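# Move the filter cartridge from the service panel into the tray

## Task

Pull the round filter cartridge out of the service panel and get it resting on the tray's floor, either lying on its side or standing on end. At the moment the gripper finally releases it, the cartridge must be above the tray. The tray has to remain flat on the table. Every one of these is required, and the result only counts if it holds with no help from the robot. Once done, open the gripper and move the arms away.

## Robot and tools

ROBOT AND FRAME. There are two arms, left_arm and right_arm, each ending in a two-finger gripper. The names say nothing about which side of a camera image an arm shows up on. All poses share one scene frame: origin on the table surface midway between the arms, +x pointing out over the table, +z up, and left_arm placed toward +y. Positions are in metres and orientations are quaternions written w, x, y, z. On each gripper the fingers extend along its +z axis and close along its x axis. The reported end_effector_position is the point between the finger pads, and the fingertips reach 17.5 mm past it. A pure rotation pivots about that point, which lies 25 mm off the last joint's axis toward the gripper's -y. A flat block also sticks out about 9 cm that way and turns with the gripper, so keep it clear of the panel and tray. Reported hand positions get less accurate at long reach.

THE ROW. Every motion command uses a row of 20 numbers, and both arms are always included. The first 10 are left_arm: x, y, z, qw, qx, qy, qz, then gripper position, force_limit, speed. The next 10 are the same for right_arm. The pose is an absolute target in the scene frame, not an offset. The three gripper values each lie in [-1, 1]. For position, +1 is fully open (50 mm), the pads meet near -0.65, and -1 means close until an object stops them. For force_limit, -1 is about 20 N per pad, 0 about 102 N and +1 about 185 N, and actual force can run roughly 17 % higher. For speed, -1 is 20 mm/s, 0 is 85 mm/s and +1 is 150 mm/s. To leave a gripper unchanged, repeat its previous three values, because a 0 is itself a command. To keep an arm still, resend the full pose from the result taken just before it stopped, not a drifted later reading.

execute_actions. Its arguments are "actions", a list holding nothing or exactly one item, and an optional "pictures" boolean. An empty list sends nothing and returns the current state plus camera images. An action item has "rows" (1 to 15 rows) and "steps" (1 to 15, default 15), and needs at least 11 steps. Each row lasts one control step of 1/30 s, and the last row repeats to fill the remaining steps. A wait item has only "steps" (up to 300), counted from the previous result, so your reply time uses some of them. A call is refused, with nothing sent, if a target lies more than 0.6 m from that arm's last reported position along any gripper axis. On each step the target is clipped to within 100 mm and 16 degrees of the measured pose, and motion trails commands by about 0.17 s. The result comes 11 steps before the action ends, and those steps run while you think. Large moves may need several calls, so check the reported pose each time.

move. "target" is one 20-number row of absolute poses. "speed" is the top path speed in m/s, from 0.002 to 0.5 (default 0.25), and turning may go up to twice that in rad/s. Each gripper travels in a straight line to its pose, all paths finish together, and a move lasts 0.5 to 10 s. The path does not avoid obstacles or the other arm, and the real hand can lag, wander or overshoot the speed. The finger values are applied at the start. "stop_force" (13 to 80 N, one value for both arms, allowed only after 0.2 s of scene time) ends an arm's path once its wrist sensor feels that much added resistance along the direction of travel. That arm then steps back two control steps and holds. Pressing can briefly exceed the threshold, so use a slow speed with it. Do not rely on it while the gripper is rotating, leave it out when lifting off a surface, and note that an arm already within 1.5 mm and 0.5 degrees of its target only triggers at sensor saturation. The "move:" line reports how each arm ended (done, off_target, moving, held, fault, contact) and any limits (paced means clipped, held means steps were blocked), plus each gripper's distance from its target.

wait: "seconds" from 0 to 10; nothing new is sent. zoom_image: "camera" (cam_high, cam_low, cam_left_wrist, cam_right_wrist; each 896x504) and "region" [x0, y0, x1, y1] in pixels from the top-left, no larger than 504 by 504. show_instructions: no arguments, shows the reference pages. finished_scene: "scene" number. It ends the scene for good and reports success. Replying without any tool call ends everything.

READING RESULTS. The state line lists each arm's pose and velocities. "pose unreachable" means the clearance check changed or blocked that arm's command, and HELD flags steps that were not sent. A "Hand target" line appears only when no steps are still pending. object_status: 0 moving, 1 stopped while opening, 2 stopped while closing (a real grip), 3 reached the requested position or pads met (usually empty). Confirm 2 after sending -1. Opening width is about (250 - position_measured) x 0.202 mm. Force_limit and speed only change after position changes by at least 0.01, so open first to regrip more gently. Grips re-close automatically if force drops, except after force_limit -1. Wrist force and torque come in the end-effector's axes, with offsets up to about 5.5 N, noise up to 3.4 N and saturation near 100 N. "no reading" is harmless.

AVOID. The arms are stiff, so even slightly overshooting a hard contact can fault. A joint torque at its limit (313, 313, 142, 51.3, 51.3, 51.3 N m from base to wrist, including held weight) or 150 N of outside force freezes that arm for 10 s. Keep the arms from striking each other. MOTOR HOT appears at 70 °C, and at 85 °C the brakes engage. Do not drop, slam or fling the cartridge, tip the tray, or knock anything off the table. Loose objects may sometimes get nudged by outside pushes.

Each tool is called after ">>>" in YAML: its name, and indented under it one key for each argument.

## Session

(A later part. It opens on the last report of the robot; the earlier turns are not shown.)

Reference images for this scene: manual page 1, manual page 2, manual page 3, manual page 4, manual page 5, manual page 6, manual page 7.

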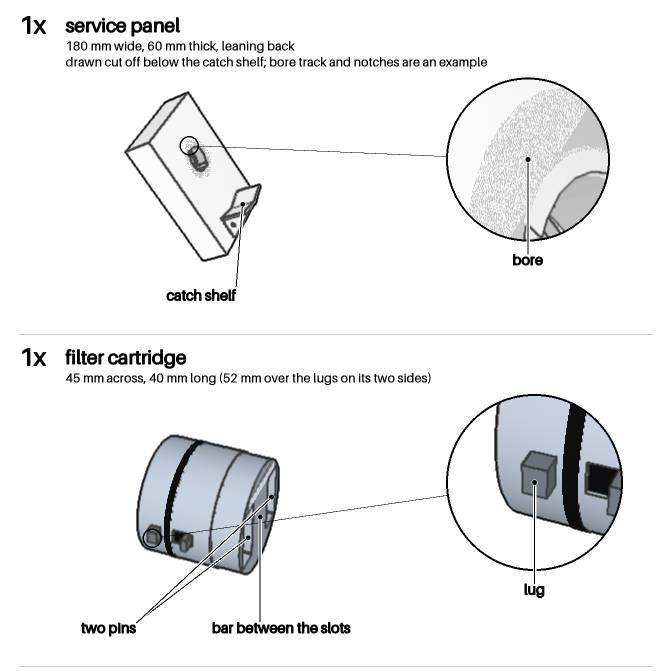

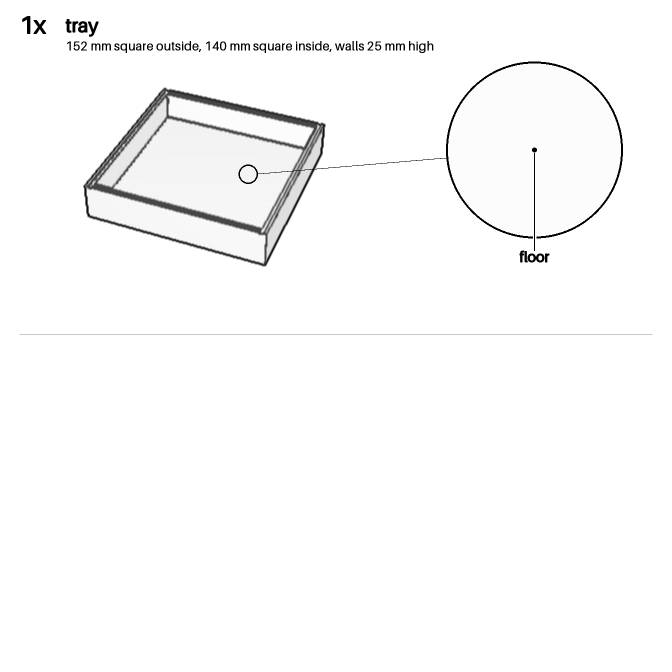

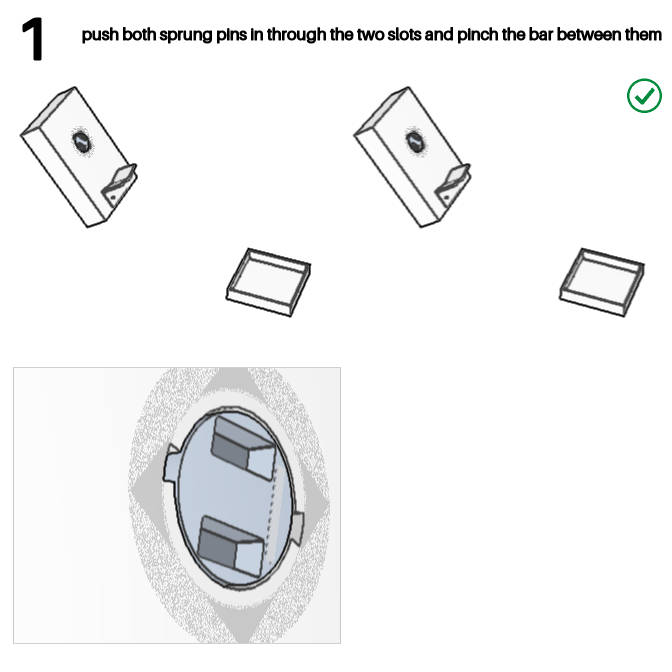

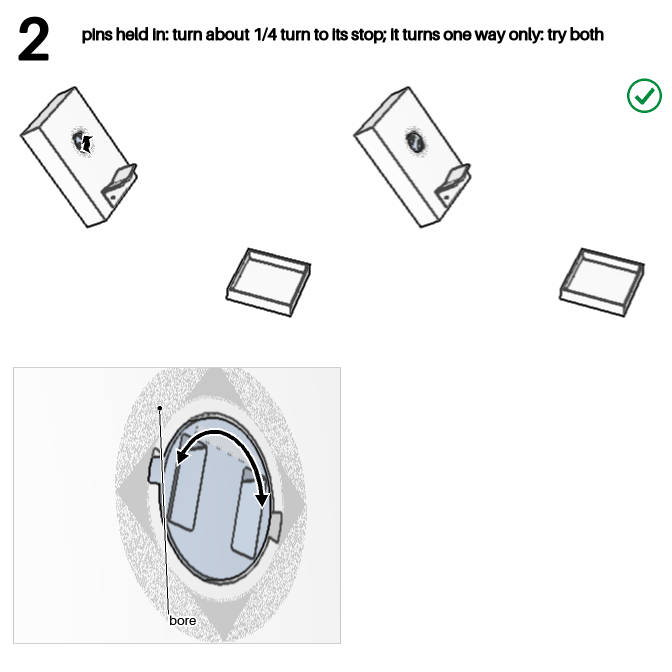

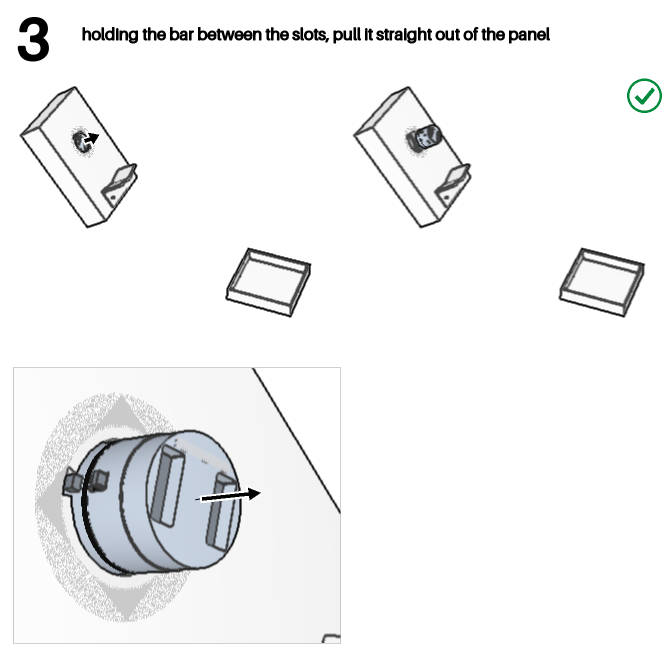

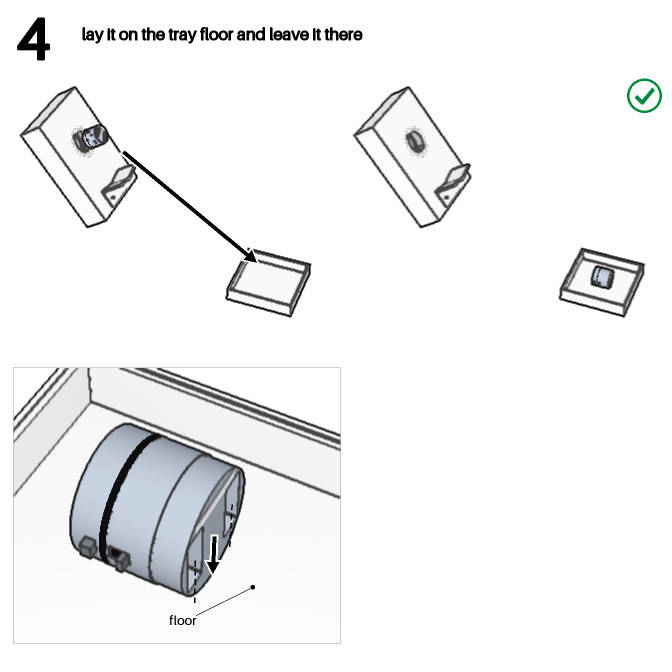

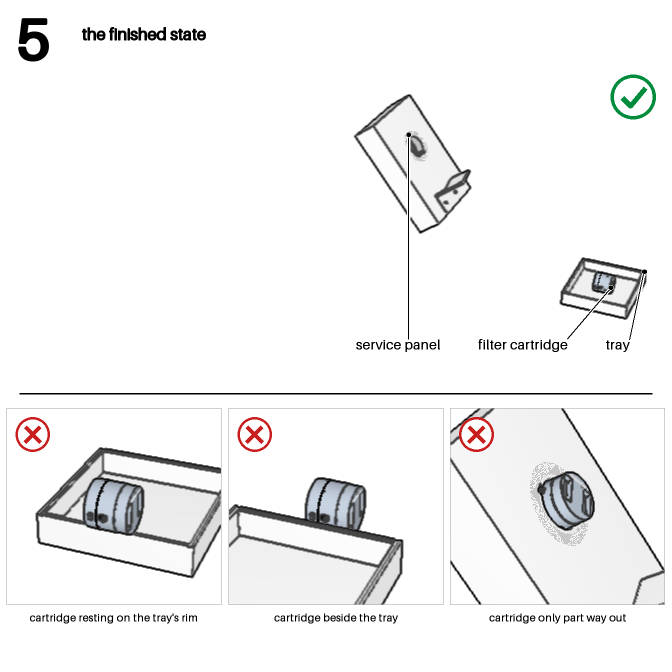

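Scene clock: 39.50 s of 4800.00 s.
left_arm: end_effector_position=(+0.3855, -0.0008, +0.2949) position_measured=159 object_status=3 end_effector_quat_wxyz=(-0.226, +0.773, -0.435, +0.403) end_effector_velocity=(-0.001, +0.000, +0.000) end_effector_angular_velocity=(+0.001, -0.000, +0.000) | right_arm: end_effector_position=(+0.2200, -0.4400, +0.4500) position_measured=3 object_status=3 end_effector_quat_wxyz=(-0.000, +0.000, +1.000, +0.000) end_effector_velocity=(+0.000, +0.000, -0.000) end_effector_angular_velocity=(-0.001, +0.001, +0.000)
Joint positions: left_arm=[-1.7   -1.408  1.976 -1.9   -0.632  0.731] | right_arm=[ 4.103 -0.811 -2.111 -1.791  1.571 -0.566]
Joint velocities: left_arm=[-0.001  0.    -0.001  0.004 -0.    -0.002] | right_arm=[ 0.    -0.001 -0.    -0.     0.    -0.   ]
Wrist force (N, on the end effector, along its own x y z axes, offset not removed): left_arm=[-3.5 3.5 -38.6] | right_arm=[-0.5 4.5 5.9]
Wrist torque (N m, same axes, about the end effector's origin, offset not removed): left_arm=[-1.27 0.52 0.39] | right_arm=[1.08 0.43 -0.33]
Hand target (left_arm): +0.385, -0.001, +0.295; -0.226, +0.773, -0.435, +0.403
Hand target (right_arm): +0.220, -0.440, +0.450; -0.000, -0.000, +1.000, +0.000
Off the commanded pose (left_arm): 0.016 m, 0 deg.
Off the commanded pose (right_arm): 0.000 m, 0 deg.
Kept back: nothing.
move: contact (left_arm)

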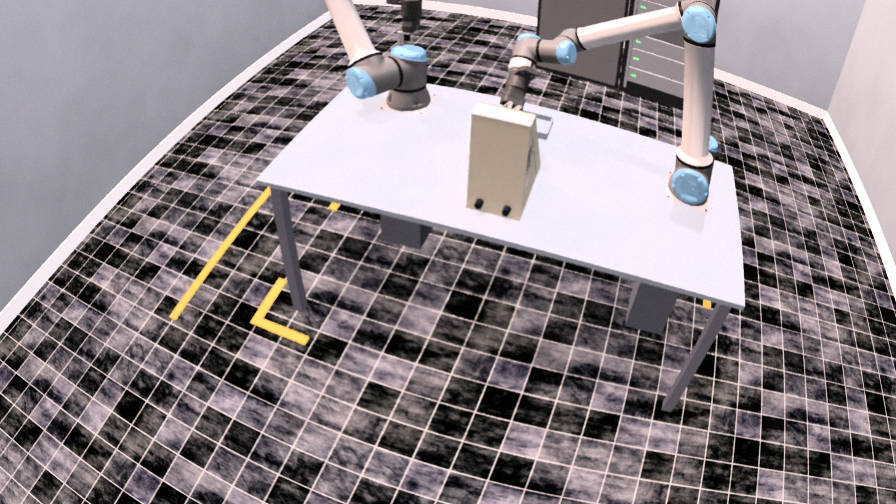

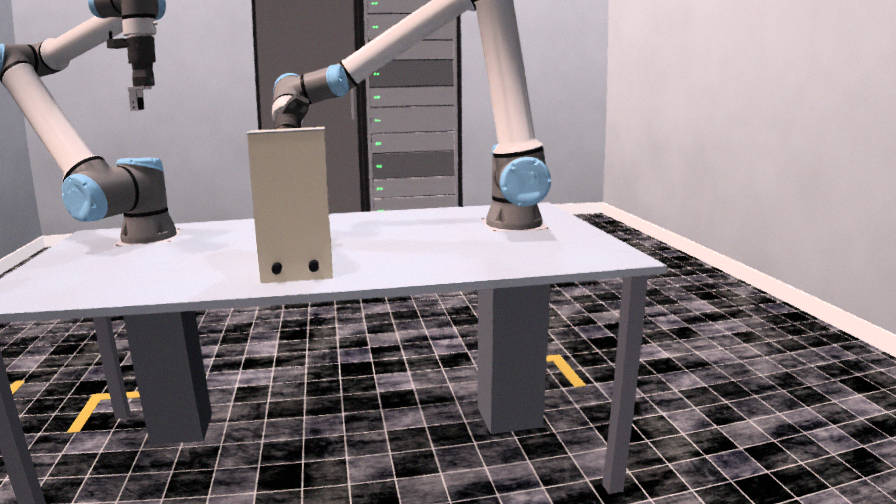

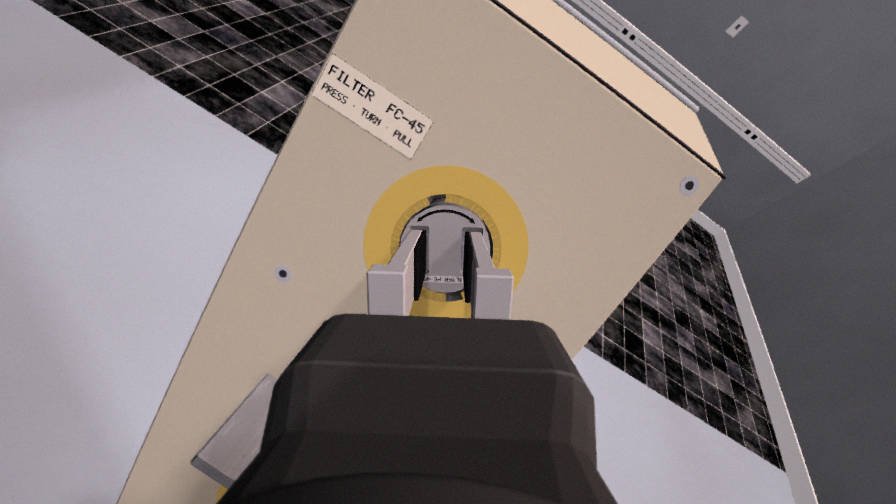

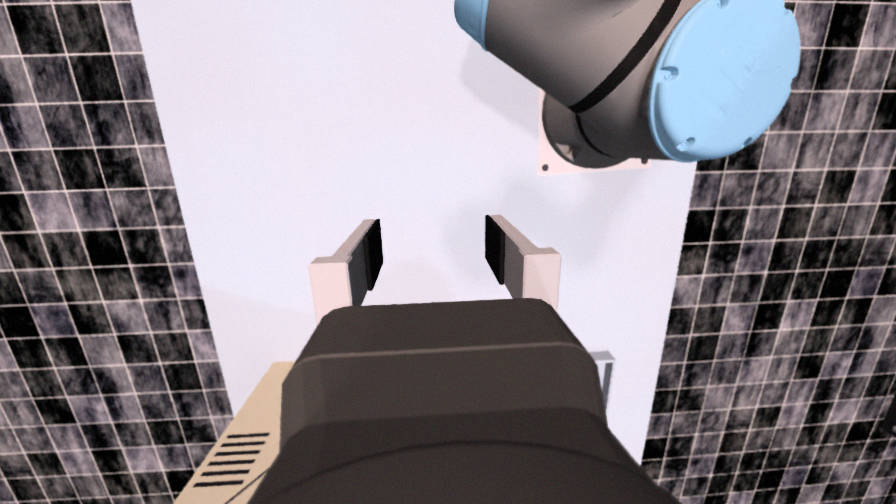

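>>> move:
  target: [0.38517,-0.00015,0.29628,0.22633,-0.77316,0.43476,-0.40249,-0.06,0,0, 0.22,-0.44,0.45,0,0,1,0,1,0,0]
  speed: 0.004

>>> move:
  target: [0.39746,-0.00015,0.28768,0.22633,-0.77316,0.43476,-0.40249,-0.06,0,0, 0.22,-0.44,0.45,0,0,1,0,1,0,0]
  speed: 0.004
  stop_force: 18

Scene clock: 41.47 s of 4800.00 s.
left_arm: end_effector_position=(+0.3852, -0.0002, +0.2962) position_measured=161 object_status=3 end_effector_quat_wxyz=(-0.226, +0.773, -0.435, +0.402) end_effector_velocity=(-0.001, -0.000, +0.000) end_effector_angular_velocity=(+0.001, +0.001, -0.001) | right_arm: end_effector_position=(+0.2200, -0.4400, +0.4500) position_measured=3 object_status=3 end_effector_quat_wxyz=(-0.000, +0.000, +1.000, +0.000) end_effector_velocity=(-0.000, -0.000, +0.000) end_effector_angular_velocity=(+0.000, -0.000, +0.000)
Joint positions: left_arm=[-1.7   -1.41   1.976 -1.896 -0.632  0.729] | right_arm=[ 4.103 -0.811 -2.111 -1.791  1.571 -0.566]
Joint velocities: left_arm=[-0.001 -0.    -0.001  0.002 -0.001 -0.   ] | right_arm=[-0.     0.001 -0.    -0.    -0.    -0.   ]
Wrist force (N, on the end effector, along its own x y z axes, offset not removed): left_arm=[-1.5 -1.5 -4.4] | right_arm=[-1.6 1.3 4.8]
Wrist torque (N m, same axes, about the end effector's origin, offset not removed): left_arm=[-0.47 0.15 0.13] | right_arm=[0.22 0.44 -0.21]
Hand target (left_arm): +0.385, -0.000, +0.296; -0.226, +0.773, -0.435, +0.402
Hand target (right_arm): +0.220, -0.440, +0.450; -0.000, -0.000, +1.000, +0.000
Off the commanded pose (left_arm): 0.000 m, 0 deg.
Off the commanded pose (right_arm): 0.000 m, 0 deg.
Kept back: nothing.
move: done

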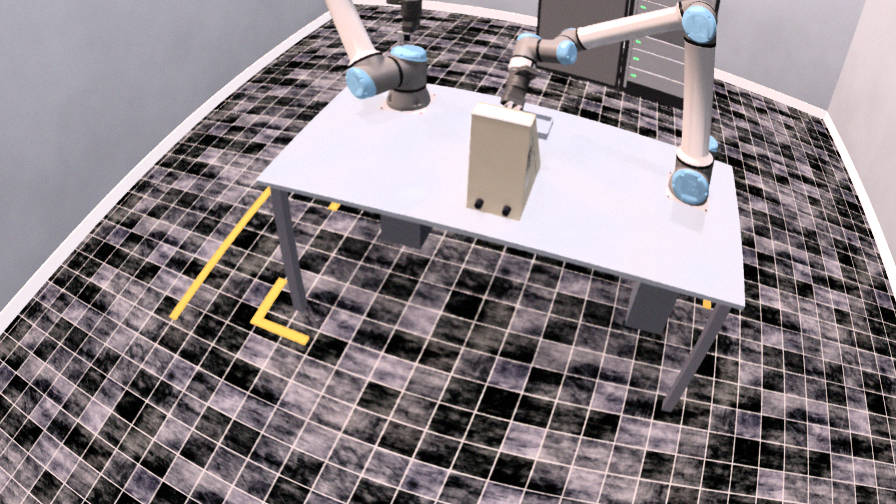

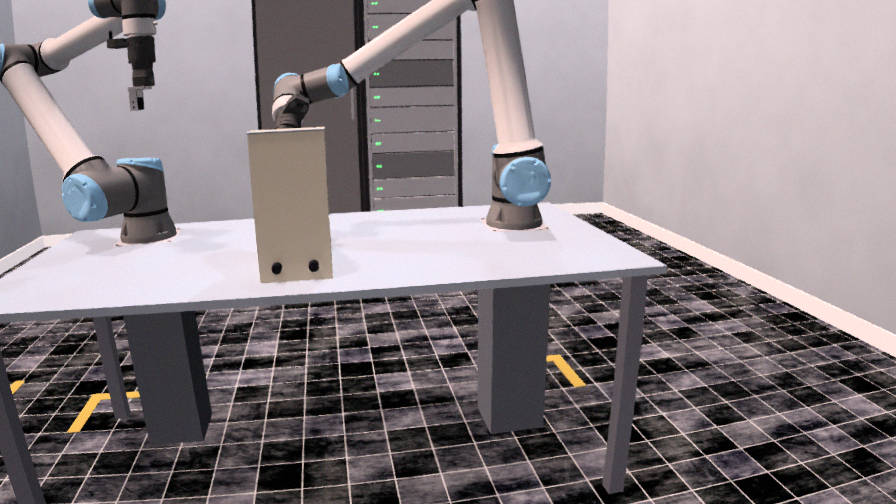

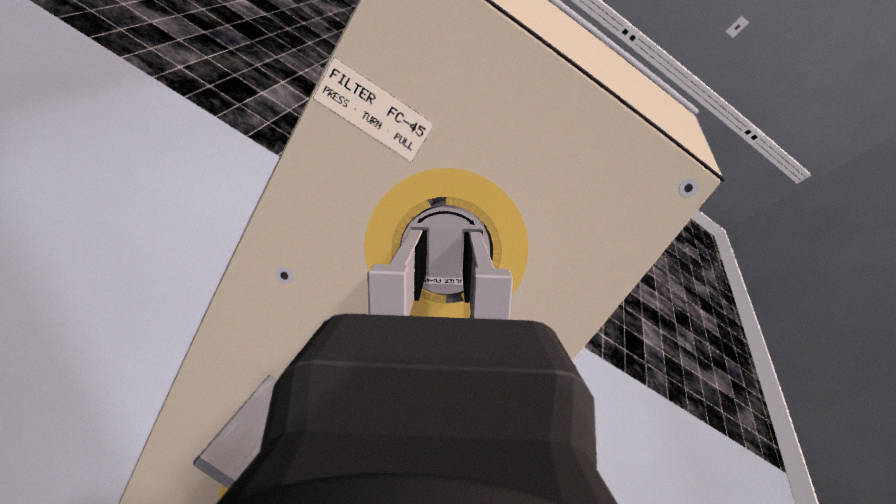

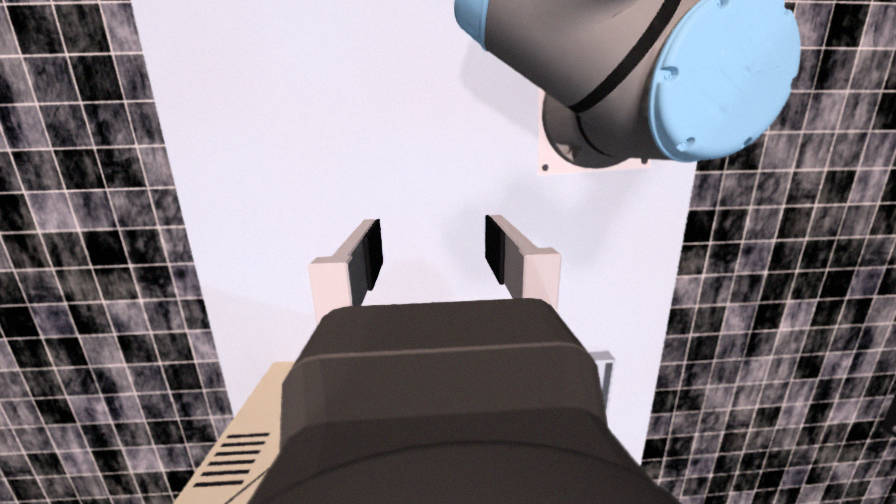

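Scene clock: 44.43 s of 4800.00 s.
left_arm: end_effector_position=(+0.3937, -0.0002, +0.2903) position_measured=161 object_status=3 end_effector_quat_wxyz=(-0.226, +0.773, -0.435, +0.403) end_effector_velocity=(-0.001, +0.000, -0.001) end_effector_angular_velocity=(+0.001, -0.002, +0.001) | right_arm: end_effector_position=(+0.2200, -0.4400, +0.4500) position_measured=3 object_status=3 end_effector_quat_wxyz=(-0.000, +0.000, +1.000, +0.000) end_effector_velocity=(+0.000, +0.000, +0.000) end_effector_angular_velocity=(-0.000, -0.000, -0.000)
Joint positions: left_arm=[-1.688 -1.402  1.983 -1.927 -0.629  0.749] | right_arm=[ 4.103 -0.811 -2.111 -1.791  1.571 -0.566]
Joint velocities: left_arm=[-0.001  0.     0.001  0.003  0.001 -0.004] | right_arm=[-0. -0.  0.  0. -0.  0.]
Wrist force (N, on the end effector, along its own x y z axes, offset not removed): left_arm=[-5.4 -0.6 -37.6] | right_arm=[-4.1 0.9 0.1]
Wrist torque (N m, same axes, about the end effector's origin, offset not removed): left_arm=[-0.31 1.00 0.24] | right_arm=[0.14 0.81 -0.12]
Hand target (left_arm): +0.393, -0.000, +0.290; -0.226, +0.773, -0.435, +0.402
Hand target (right_arm): +0.220, -0.440, +0.450; -0.000, -0.000, +1.000, +0.000
Off the commanded pose (left_arm): 0.005 m, 0 deg.
Off the commanded pose (right_arm): 0.000 m, 0 deg.
Kept back: nothing.
move: contact (left_arm)

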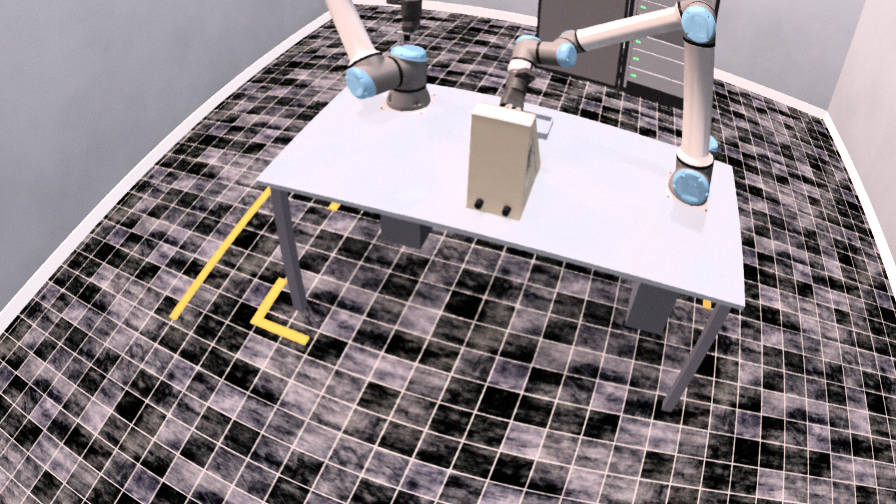

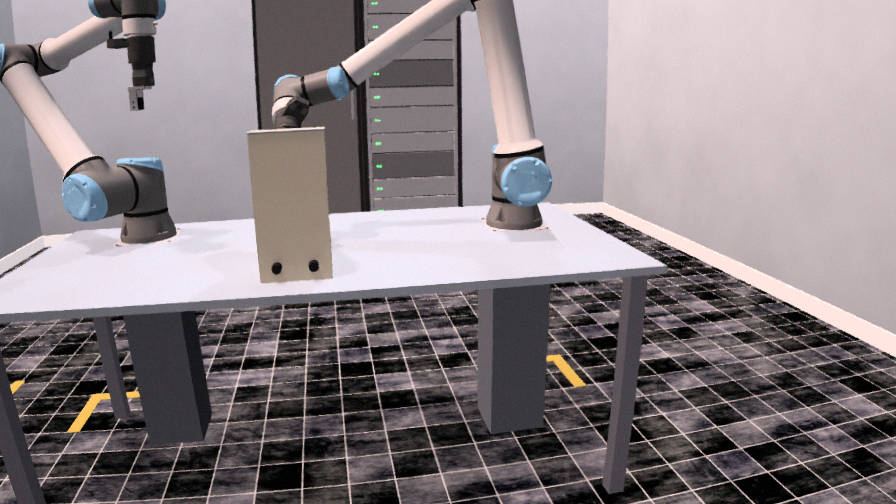

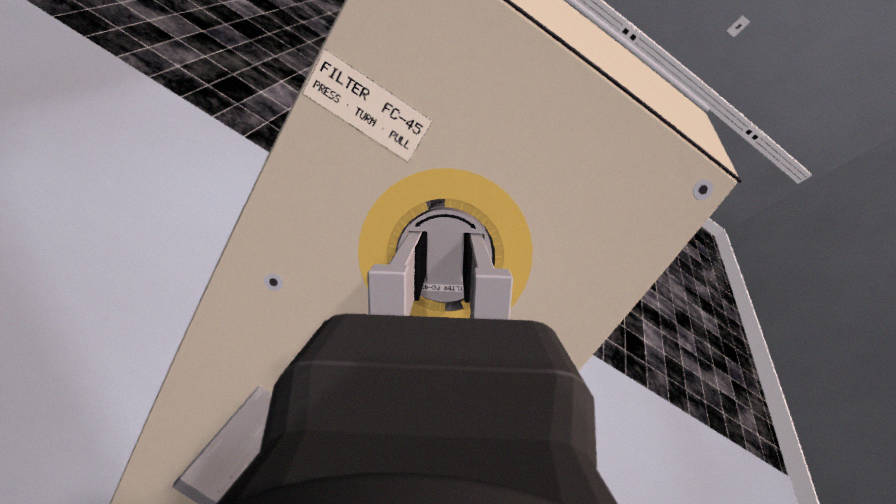

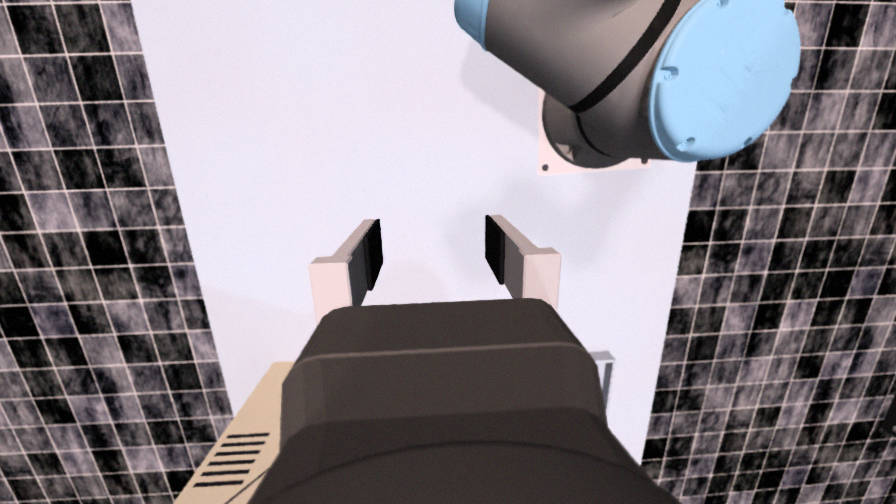

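>>> move:
  target: [0.39344,-0.00015,0.29049,0.22633,-0.77316,0.43476,-0.40249,-1,0,-0.6, 0.22,-0.44,0.45,0,0,1,0,1,0,0]
  speed: 0.004

Scene clock: 45.47 s of 4800.00 s.
left_arm: end_effector_position=(+0.3935, -0.0001, +0.2905) position_measured=178 object_status=2 end_effector_quat_wxyz=(-0.226, +0.773, -0.435, +0.402) end_effector_velocity=(+0.000, +0.000, +0.000) end_effector_angular_velocity=(+0.000, -0.001, +0.000) | right_arm: end_effector_position=(+0.2200, -0.4400, +0.4500) position_measured=3 object_status=3 end_effector_quat_wxyz=(-0.000, +0.000, +1.000, +0.000) end_effector_velocity=(-0.000, -0.000, -0.000) end_effector_angular_velocity=(-0.001, +0.001, -0.001)
Joint positions: left_arm=[-1.689 -1.402  1.983 -1.926 -0.629  0.749] | right_arm=[ 4.103 -0.811 -2.111 -1.791  1.571 -0.566]
Joint velocities: left_arm=[-0.    -0.     0.     0.001  0.001 -0.001] | right_arm=[-0.    -0.    -0.    -0.001  0.     0.001]
Wrist force (N, on the end effector, along its own x y z axes, offset not removed): left_arm=[4.0 -2.7 -8.9] | right_arm=[-2.2 2.7 -2.4]
Wrist torque (N m, same axes, about the end effector's origin, offset not removed): left_arm=[-0.73 0.35 0.21] | right_arm=[0.45 0.56 -0.39]
Hand target (left_arm): +0.393, -0.000, +0.290; -0.226, +0.773, -0.435, +0.402
Hand target (right_arm): +0.220, -0.440, +0.450; -0.000, -0.000, +1.000, +0.000
Off the commanded pose (left_arm): 0.000 m, 0 deg.
Off the commanded pose (right_arm): 0.000 m, 0 deg.
Kept back: nothing.
move: done

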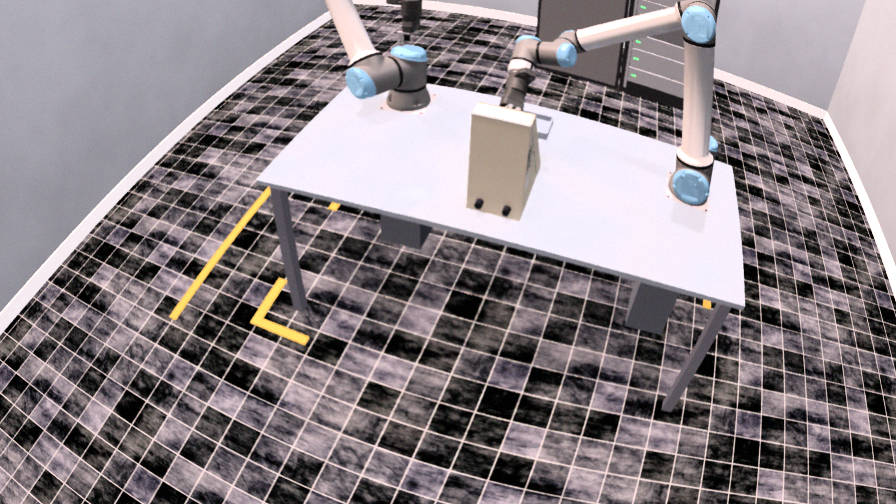

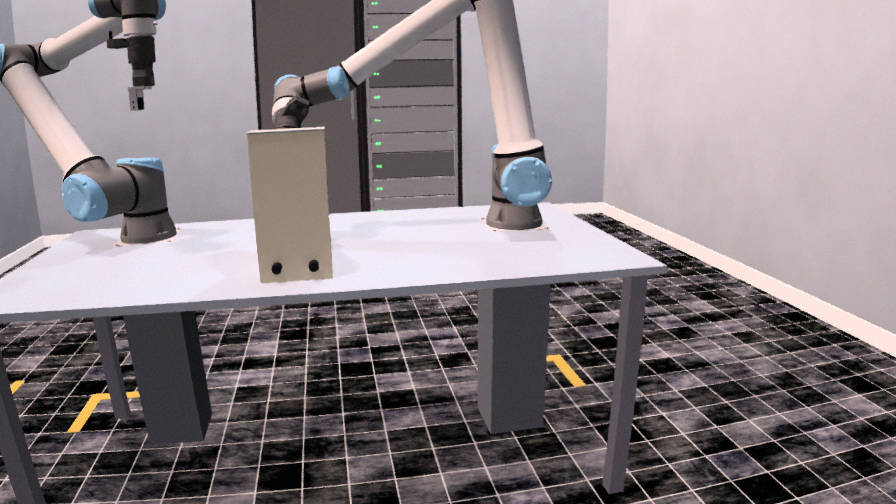

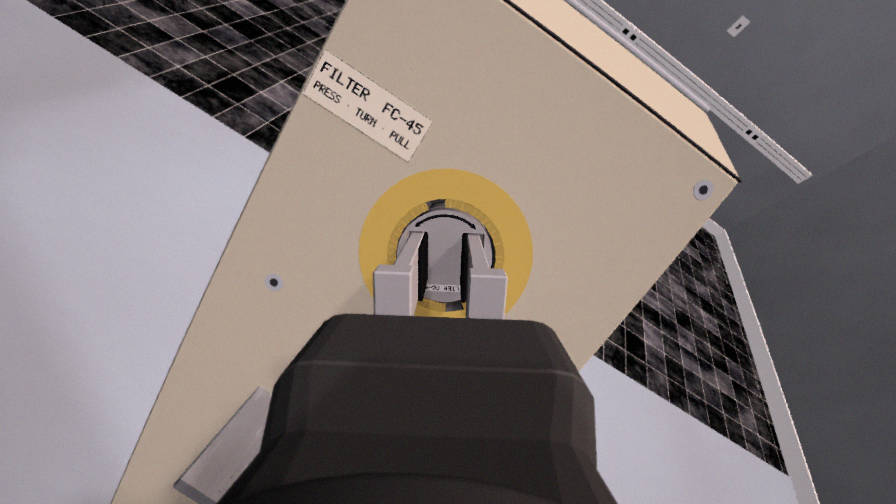

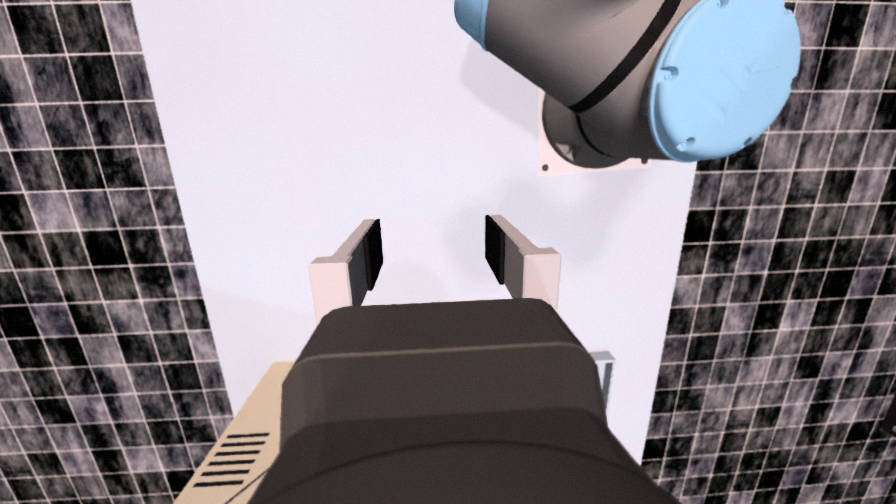

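>>> move:
  target: [0.39344,-0.00015,0.29049,0.21572,-0.78427,0.41438,-0.40827,-1,0,-0.6, 0.22,-0.44,0.45,0,0,1,0,1,0,0]
  speed: 0.04

Scene clock: 46.97 s of 4800.00 s.
left_arm: end_effector_position=(+0.3934, -0.0002, +0.2905) position_measured=178 object_status=2 end_effector_quat_wxyz=(-0.216, +0.784, -0.415, +0.408) end_effector_velocity=(-0.000, +0.000, +0.000) end_effector_angular_velocity=(-0.011, -0.000, +0.007) | right_arm: end_effector_position=(+0.2200, -0.4400, +0.4500) position_measured=3 object_status=3 end_effector_quat_wxyz=(-0.000, +0.000, +1.000, +0.000) end_effector_velocity=(+0.000, +0.000, -0.000) end_effector_angular_velocity=(-0.000, +0.000, +0.001)
Joint positions: left_arm=[-1.688 -1.401  1.98  -1.926 -0.629  0.699] | right_arm=[ 4.103 -0.811 -2.111 -1.791  1.571 -0.566]
Joint velocities: left_arm=[-0.    -0.    -0.     0.001  0.    -0.013] | right_arm=[ 0.    -0.001 -0.     0.     0.    -0.001]
Wrist force (N, on the end effector, along its own x y z axes, offset not removed): left_arm=[3.5 4.6 -16.4] | right_arm=[0.0 6.8 2.4]
Wrist torque (N m, same axes, about the end effector's origin, offset not removed): left_arm=[-0.89 0.55 1.60] | right_arm=[1.35 0.35 -0.25]
Hand target (left_arm): +0.393, -0.000, +0.290; -0.216, +0.784, -0.414, +0.408
Hand target (right_arm): +0.220, -0.440, +0.450; -0.000, -0.000, +1.000, +0.000
Off the commanded pose (left_arm): 0.000 m, 0 deg.
Off the commanded pose (right_arm): 0.000 m, 0 deg.
Kept back: nothing.
move: done

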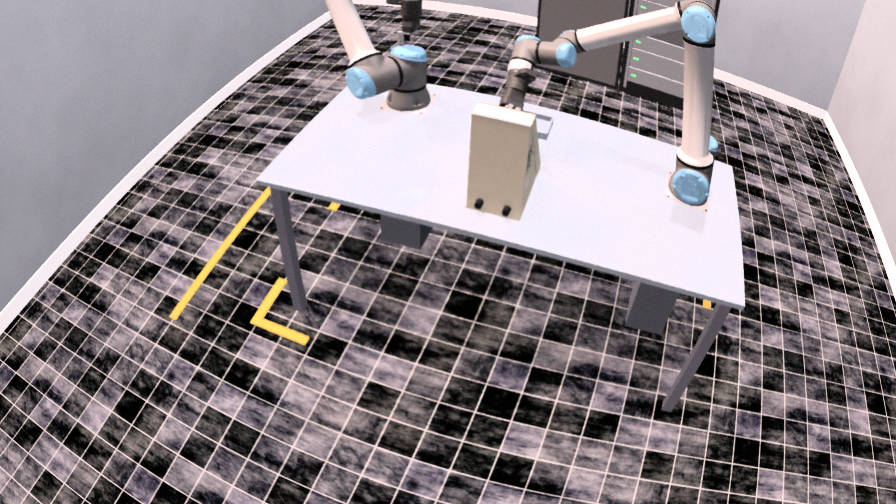

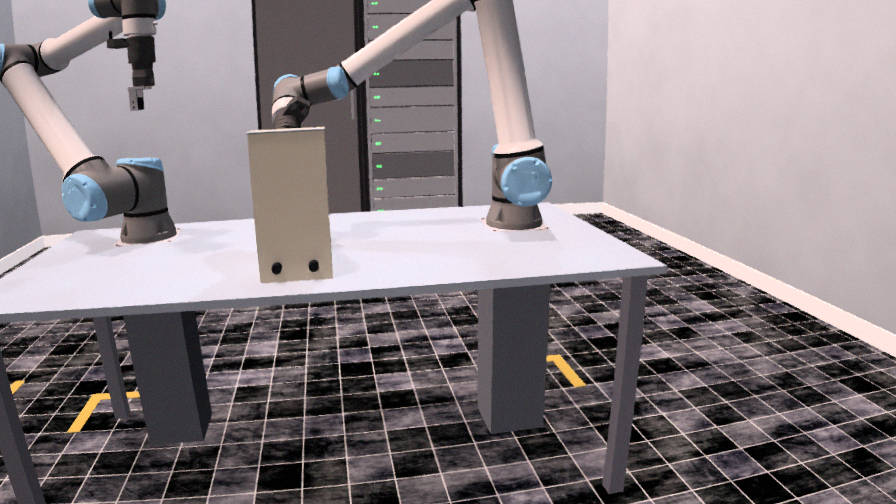

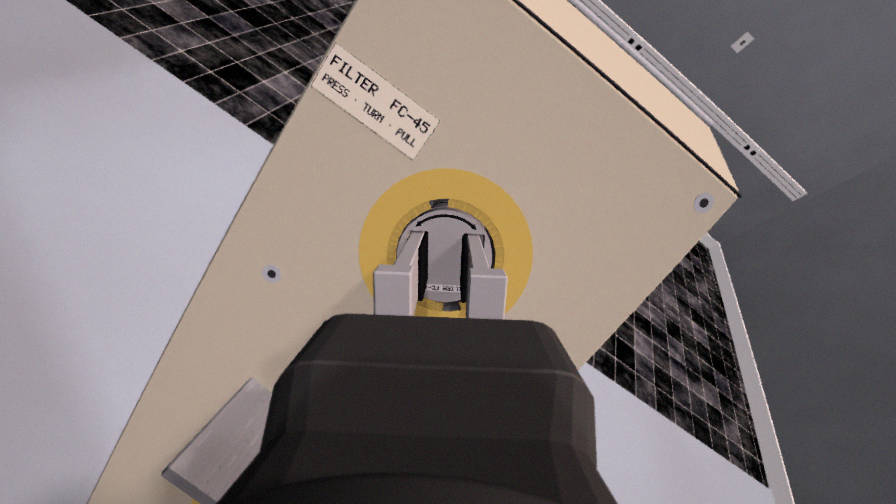

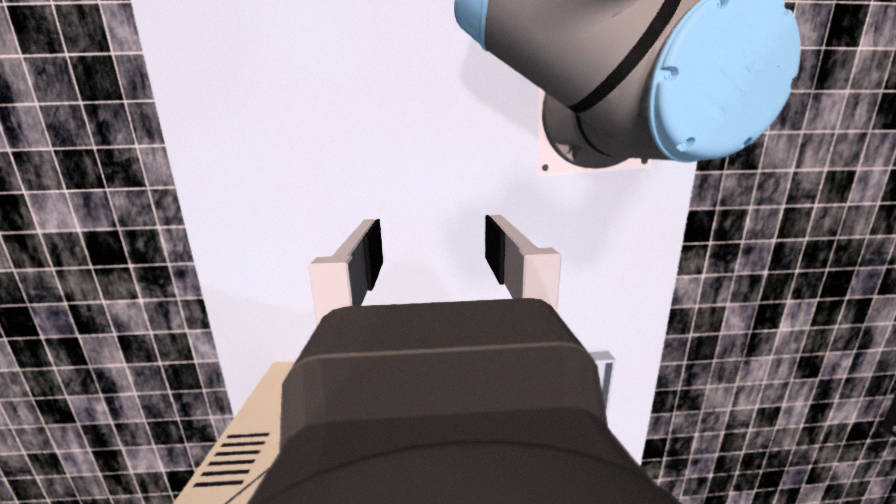

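>>> move:
  target: [0.39344,-0.00015,0.29049,0.24126,-0.75630,0.46346,-0.39371,-1,0,-0.6, 0.22,-0.44,0.45,0,0,1,0,1,0,0]
  speed: 0.06

Scene clock: 48.60 s of 4800.00 s.
left_arm: end_effector_position=(+0.3934, -0.0001, +0.2905) position_measured=178 object_status=2 end_effector_quat_wxyz=(-0.241, +0.757, -0.463, +0.394) end_effector_velocity=(+0.000, +0.001, -0.000) end_effector_angular_velocity=(+0.012, +0.001, -0.008) | right_arm: end_effector_position=(+0.2200, -0.4400, +0.4500) position_measured=3 object_status=3 end_effector_quat_wxyz=(-0.000, -0.000, +1.000, +0.000) end_effector_velocity=(+0.000, -0.000, +0.000) end_effector_angular_velocity=(+0.000, -0.000, -0.000)
Joint positions: left_arm=[-1.69  -1.404  1.986 -1.925 -0.629  0.82 ] | right_arm=[ 4.103 -0.811 -2.111 -1.791  1.571 -0.566]
Joint velocities: left_arm=[-0.    -0.001  0.002 -0.001 -0.001  0.015] | right_arm=[-0.001  0.    -0.     0.    -0.    -0.   ]
Wrist force (N, on the end effector, along its own x y z axes, offset not removed): left_arm=[6.6 -0.7 -9.0] | right_arm=[-2.3 3.4 5.4]
Wrist torque (N m, same axes, about the end effector's origin, offset not removed): left_arm=[-0.16 -0.36 0.11] | right_arm=[0.81 0.66 -0.11]
Hand target (left_arm): +0.393, -0.000, +0.290; -0.241, +0.756, -0.463, +0.394
Hand target (right_arm): +0.220, -0.440, +0.450; -0.000, +0.000, +1.000, +0.000
Off the commanded pose (left_arm): 0.000 m, 0 deg.
Off the commanded pose (right_arm): 0.000 m, 0 deg.
Kept back: nothing.
move: done

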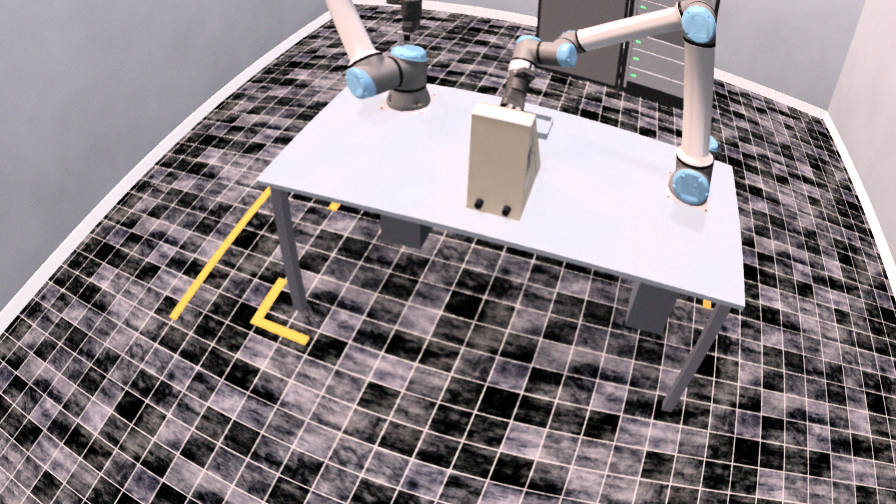

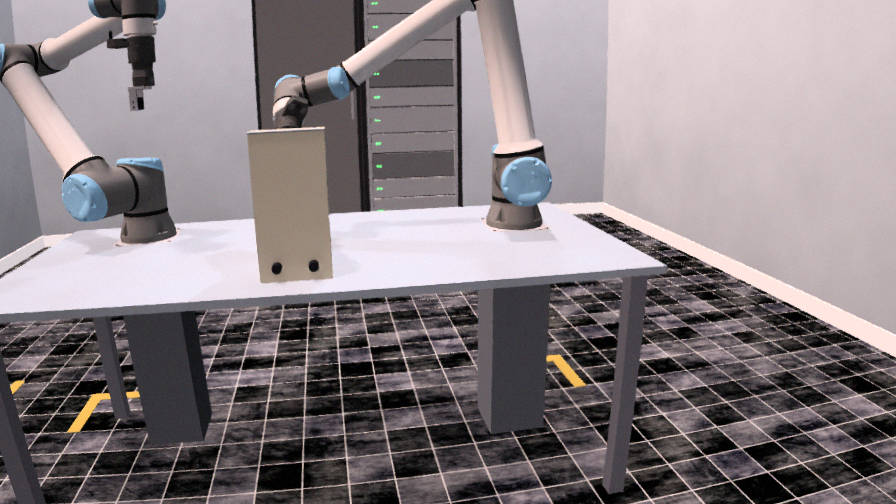

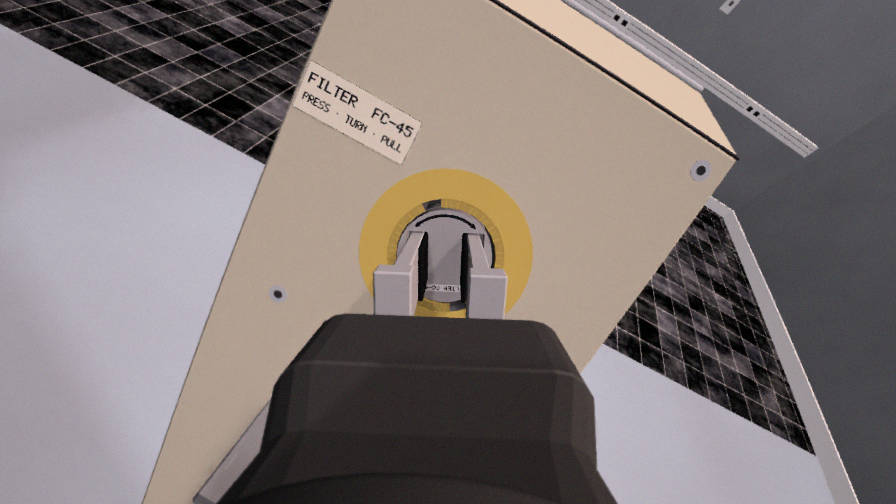

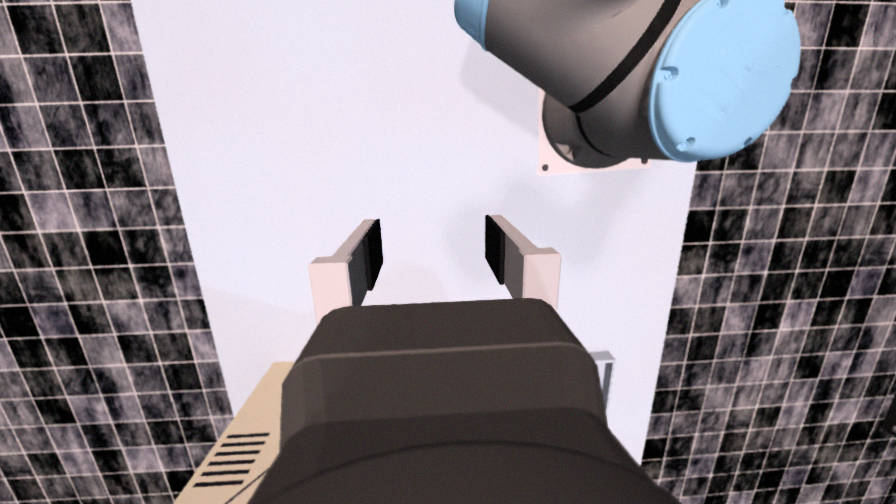

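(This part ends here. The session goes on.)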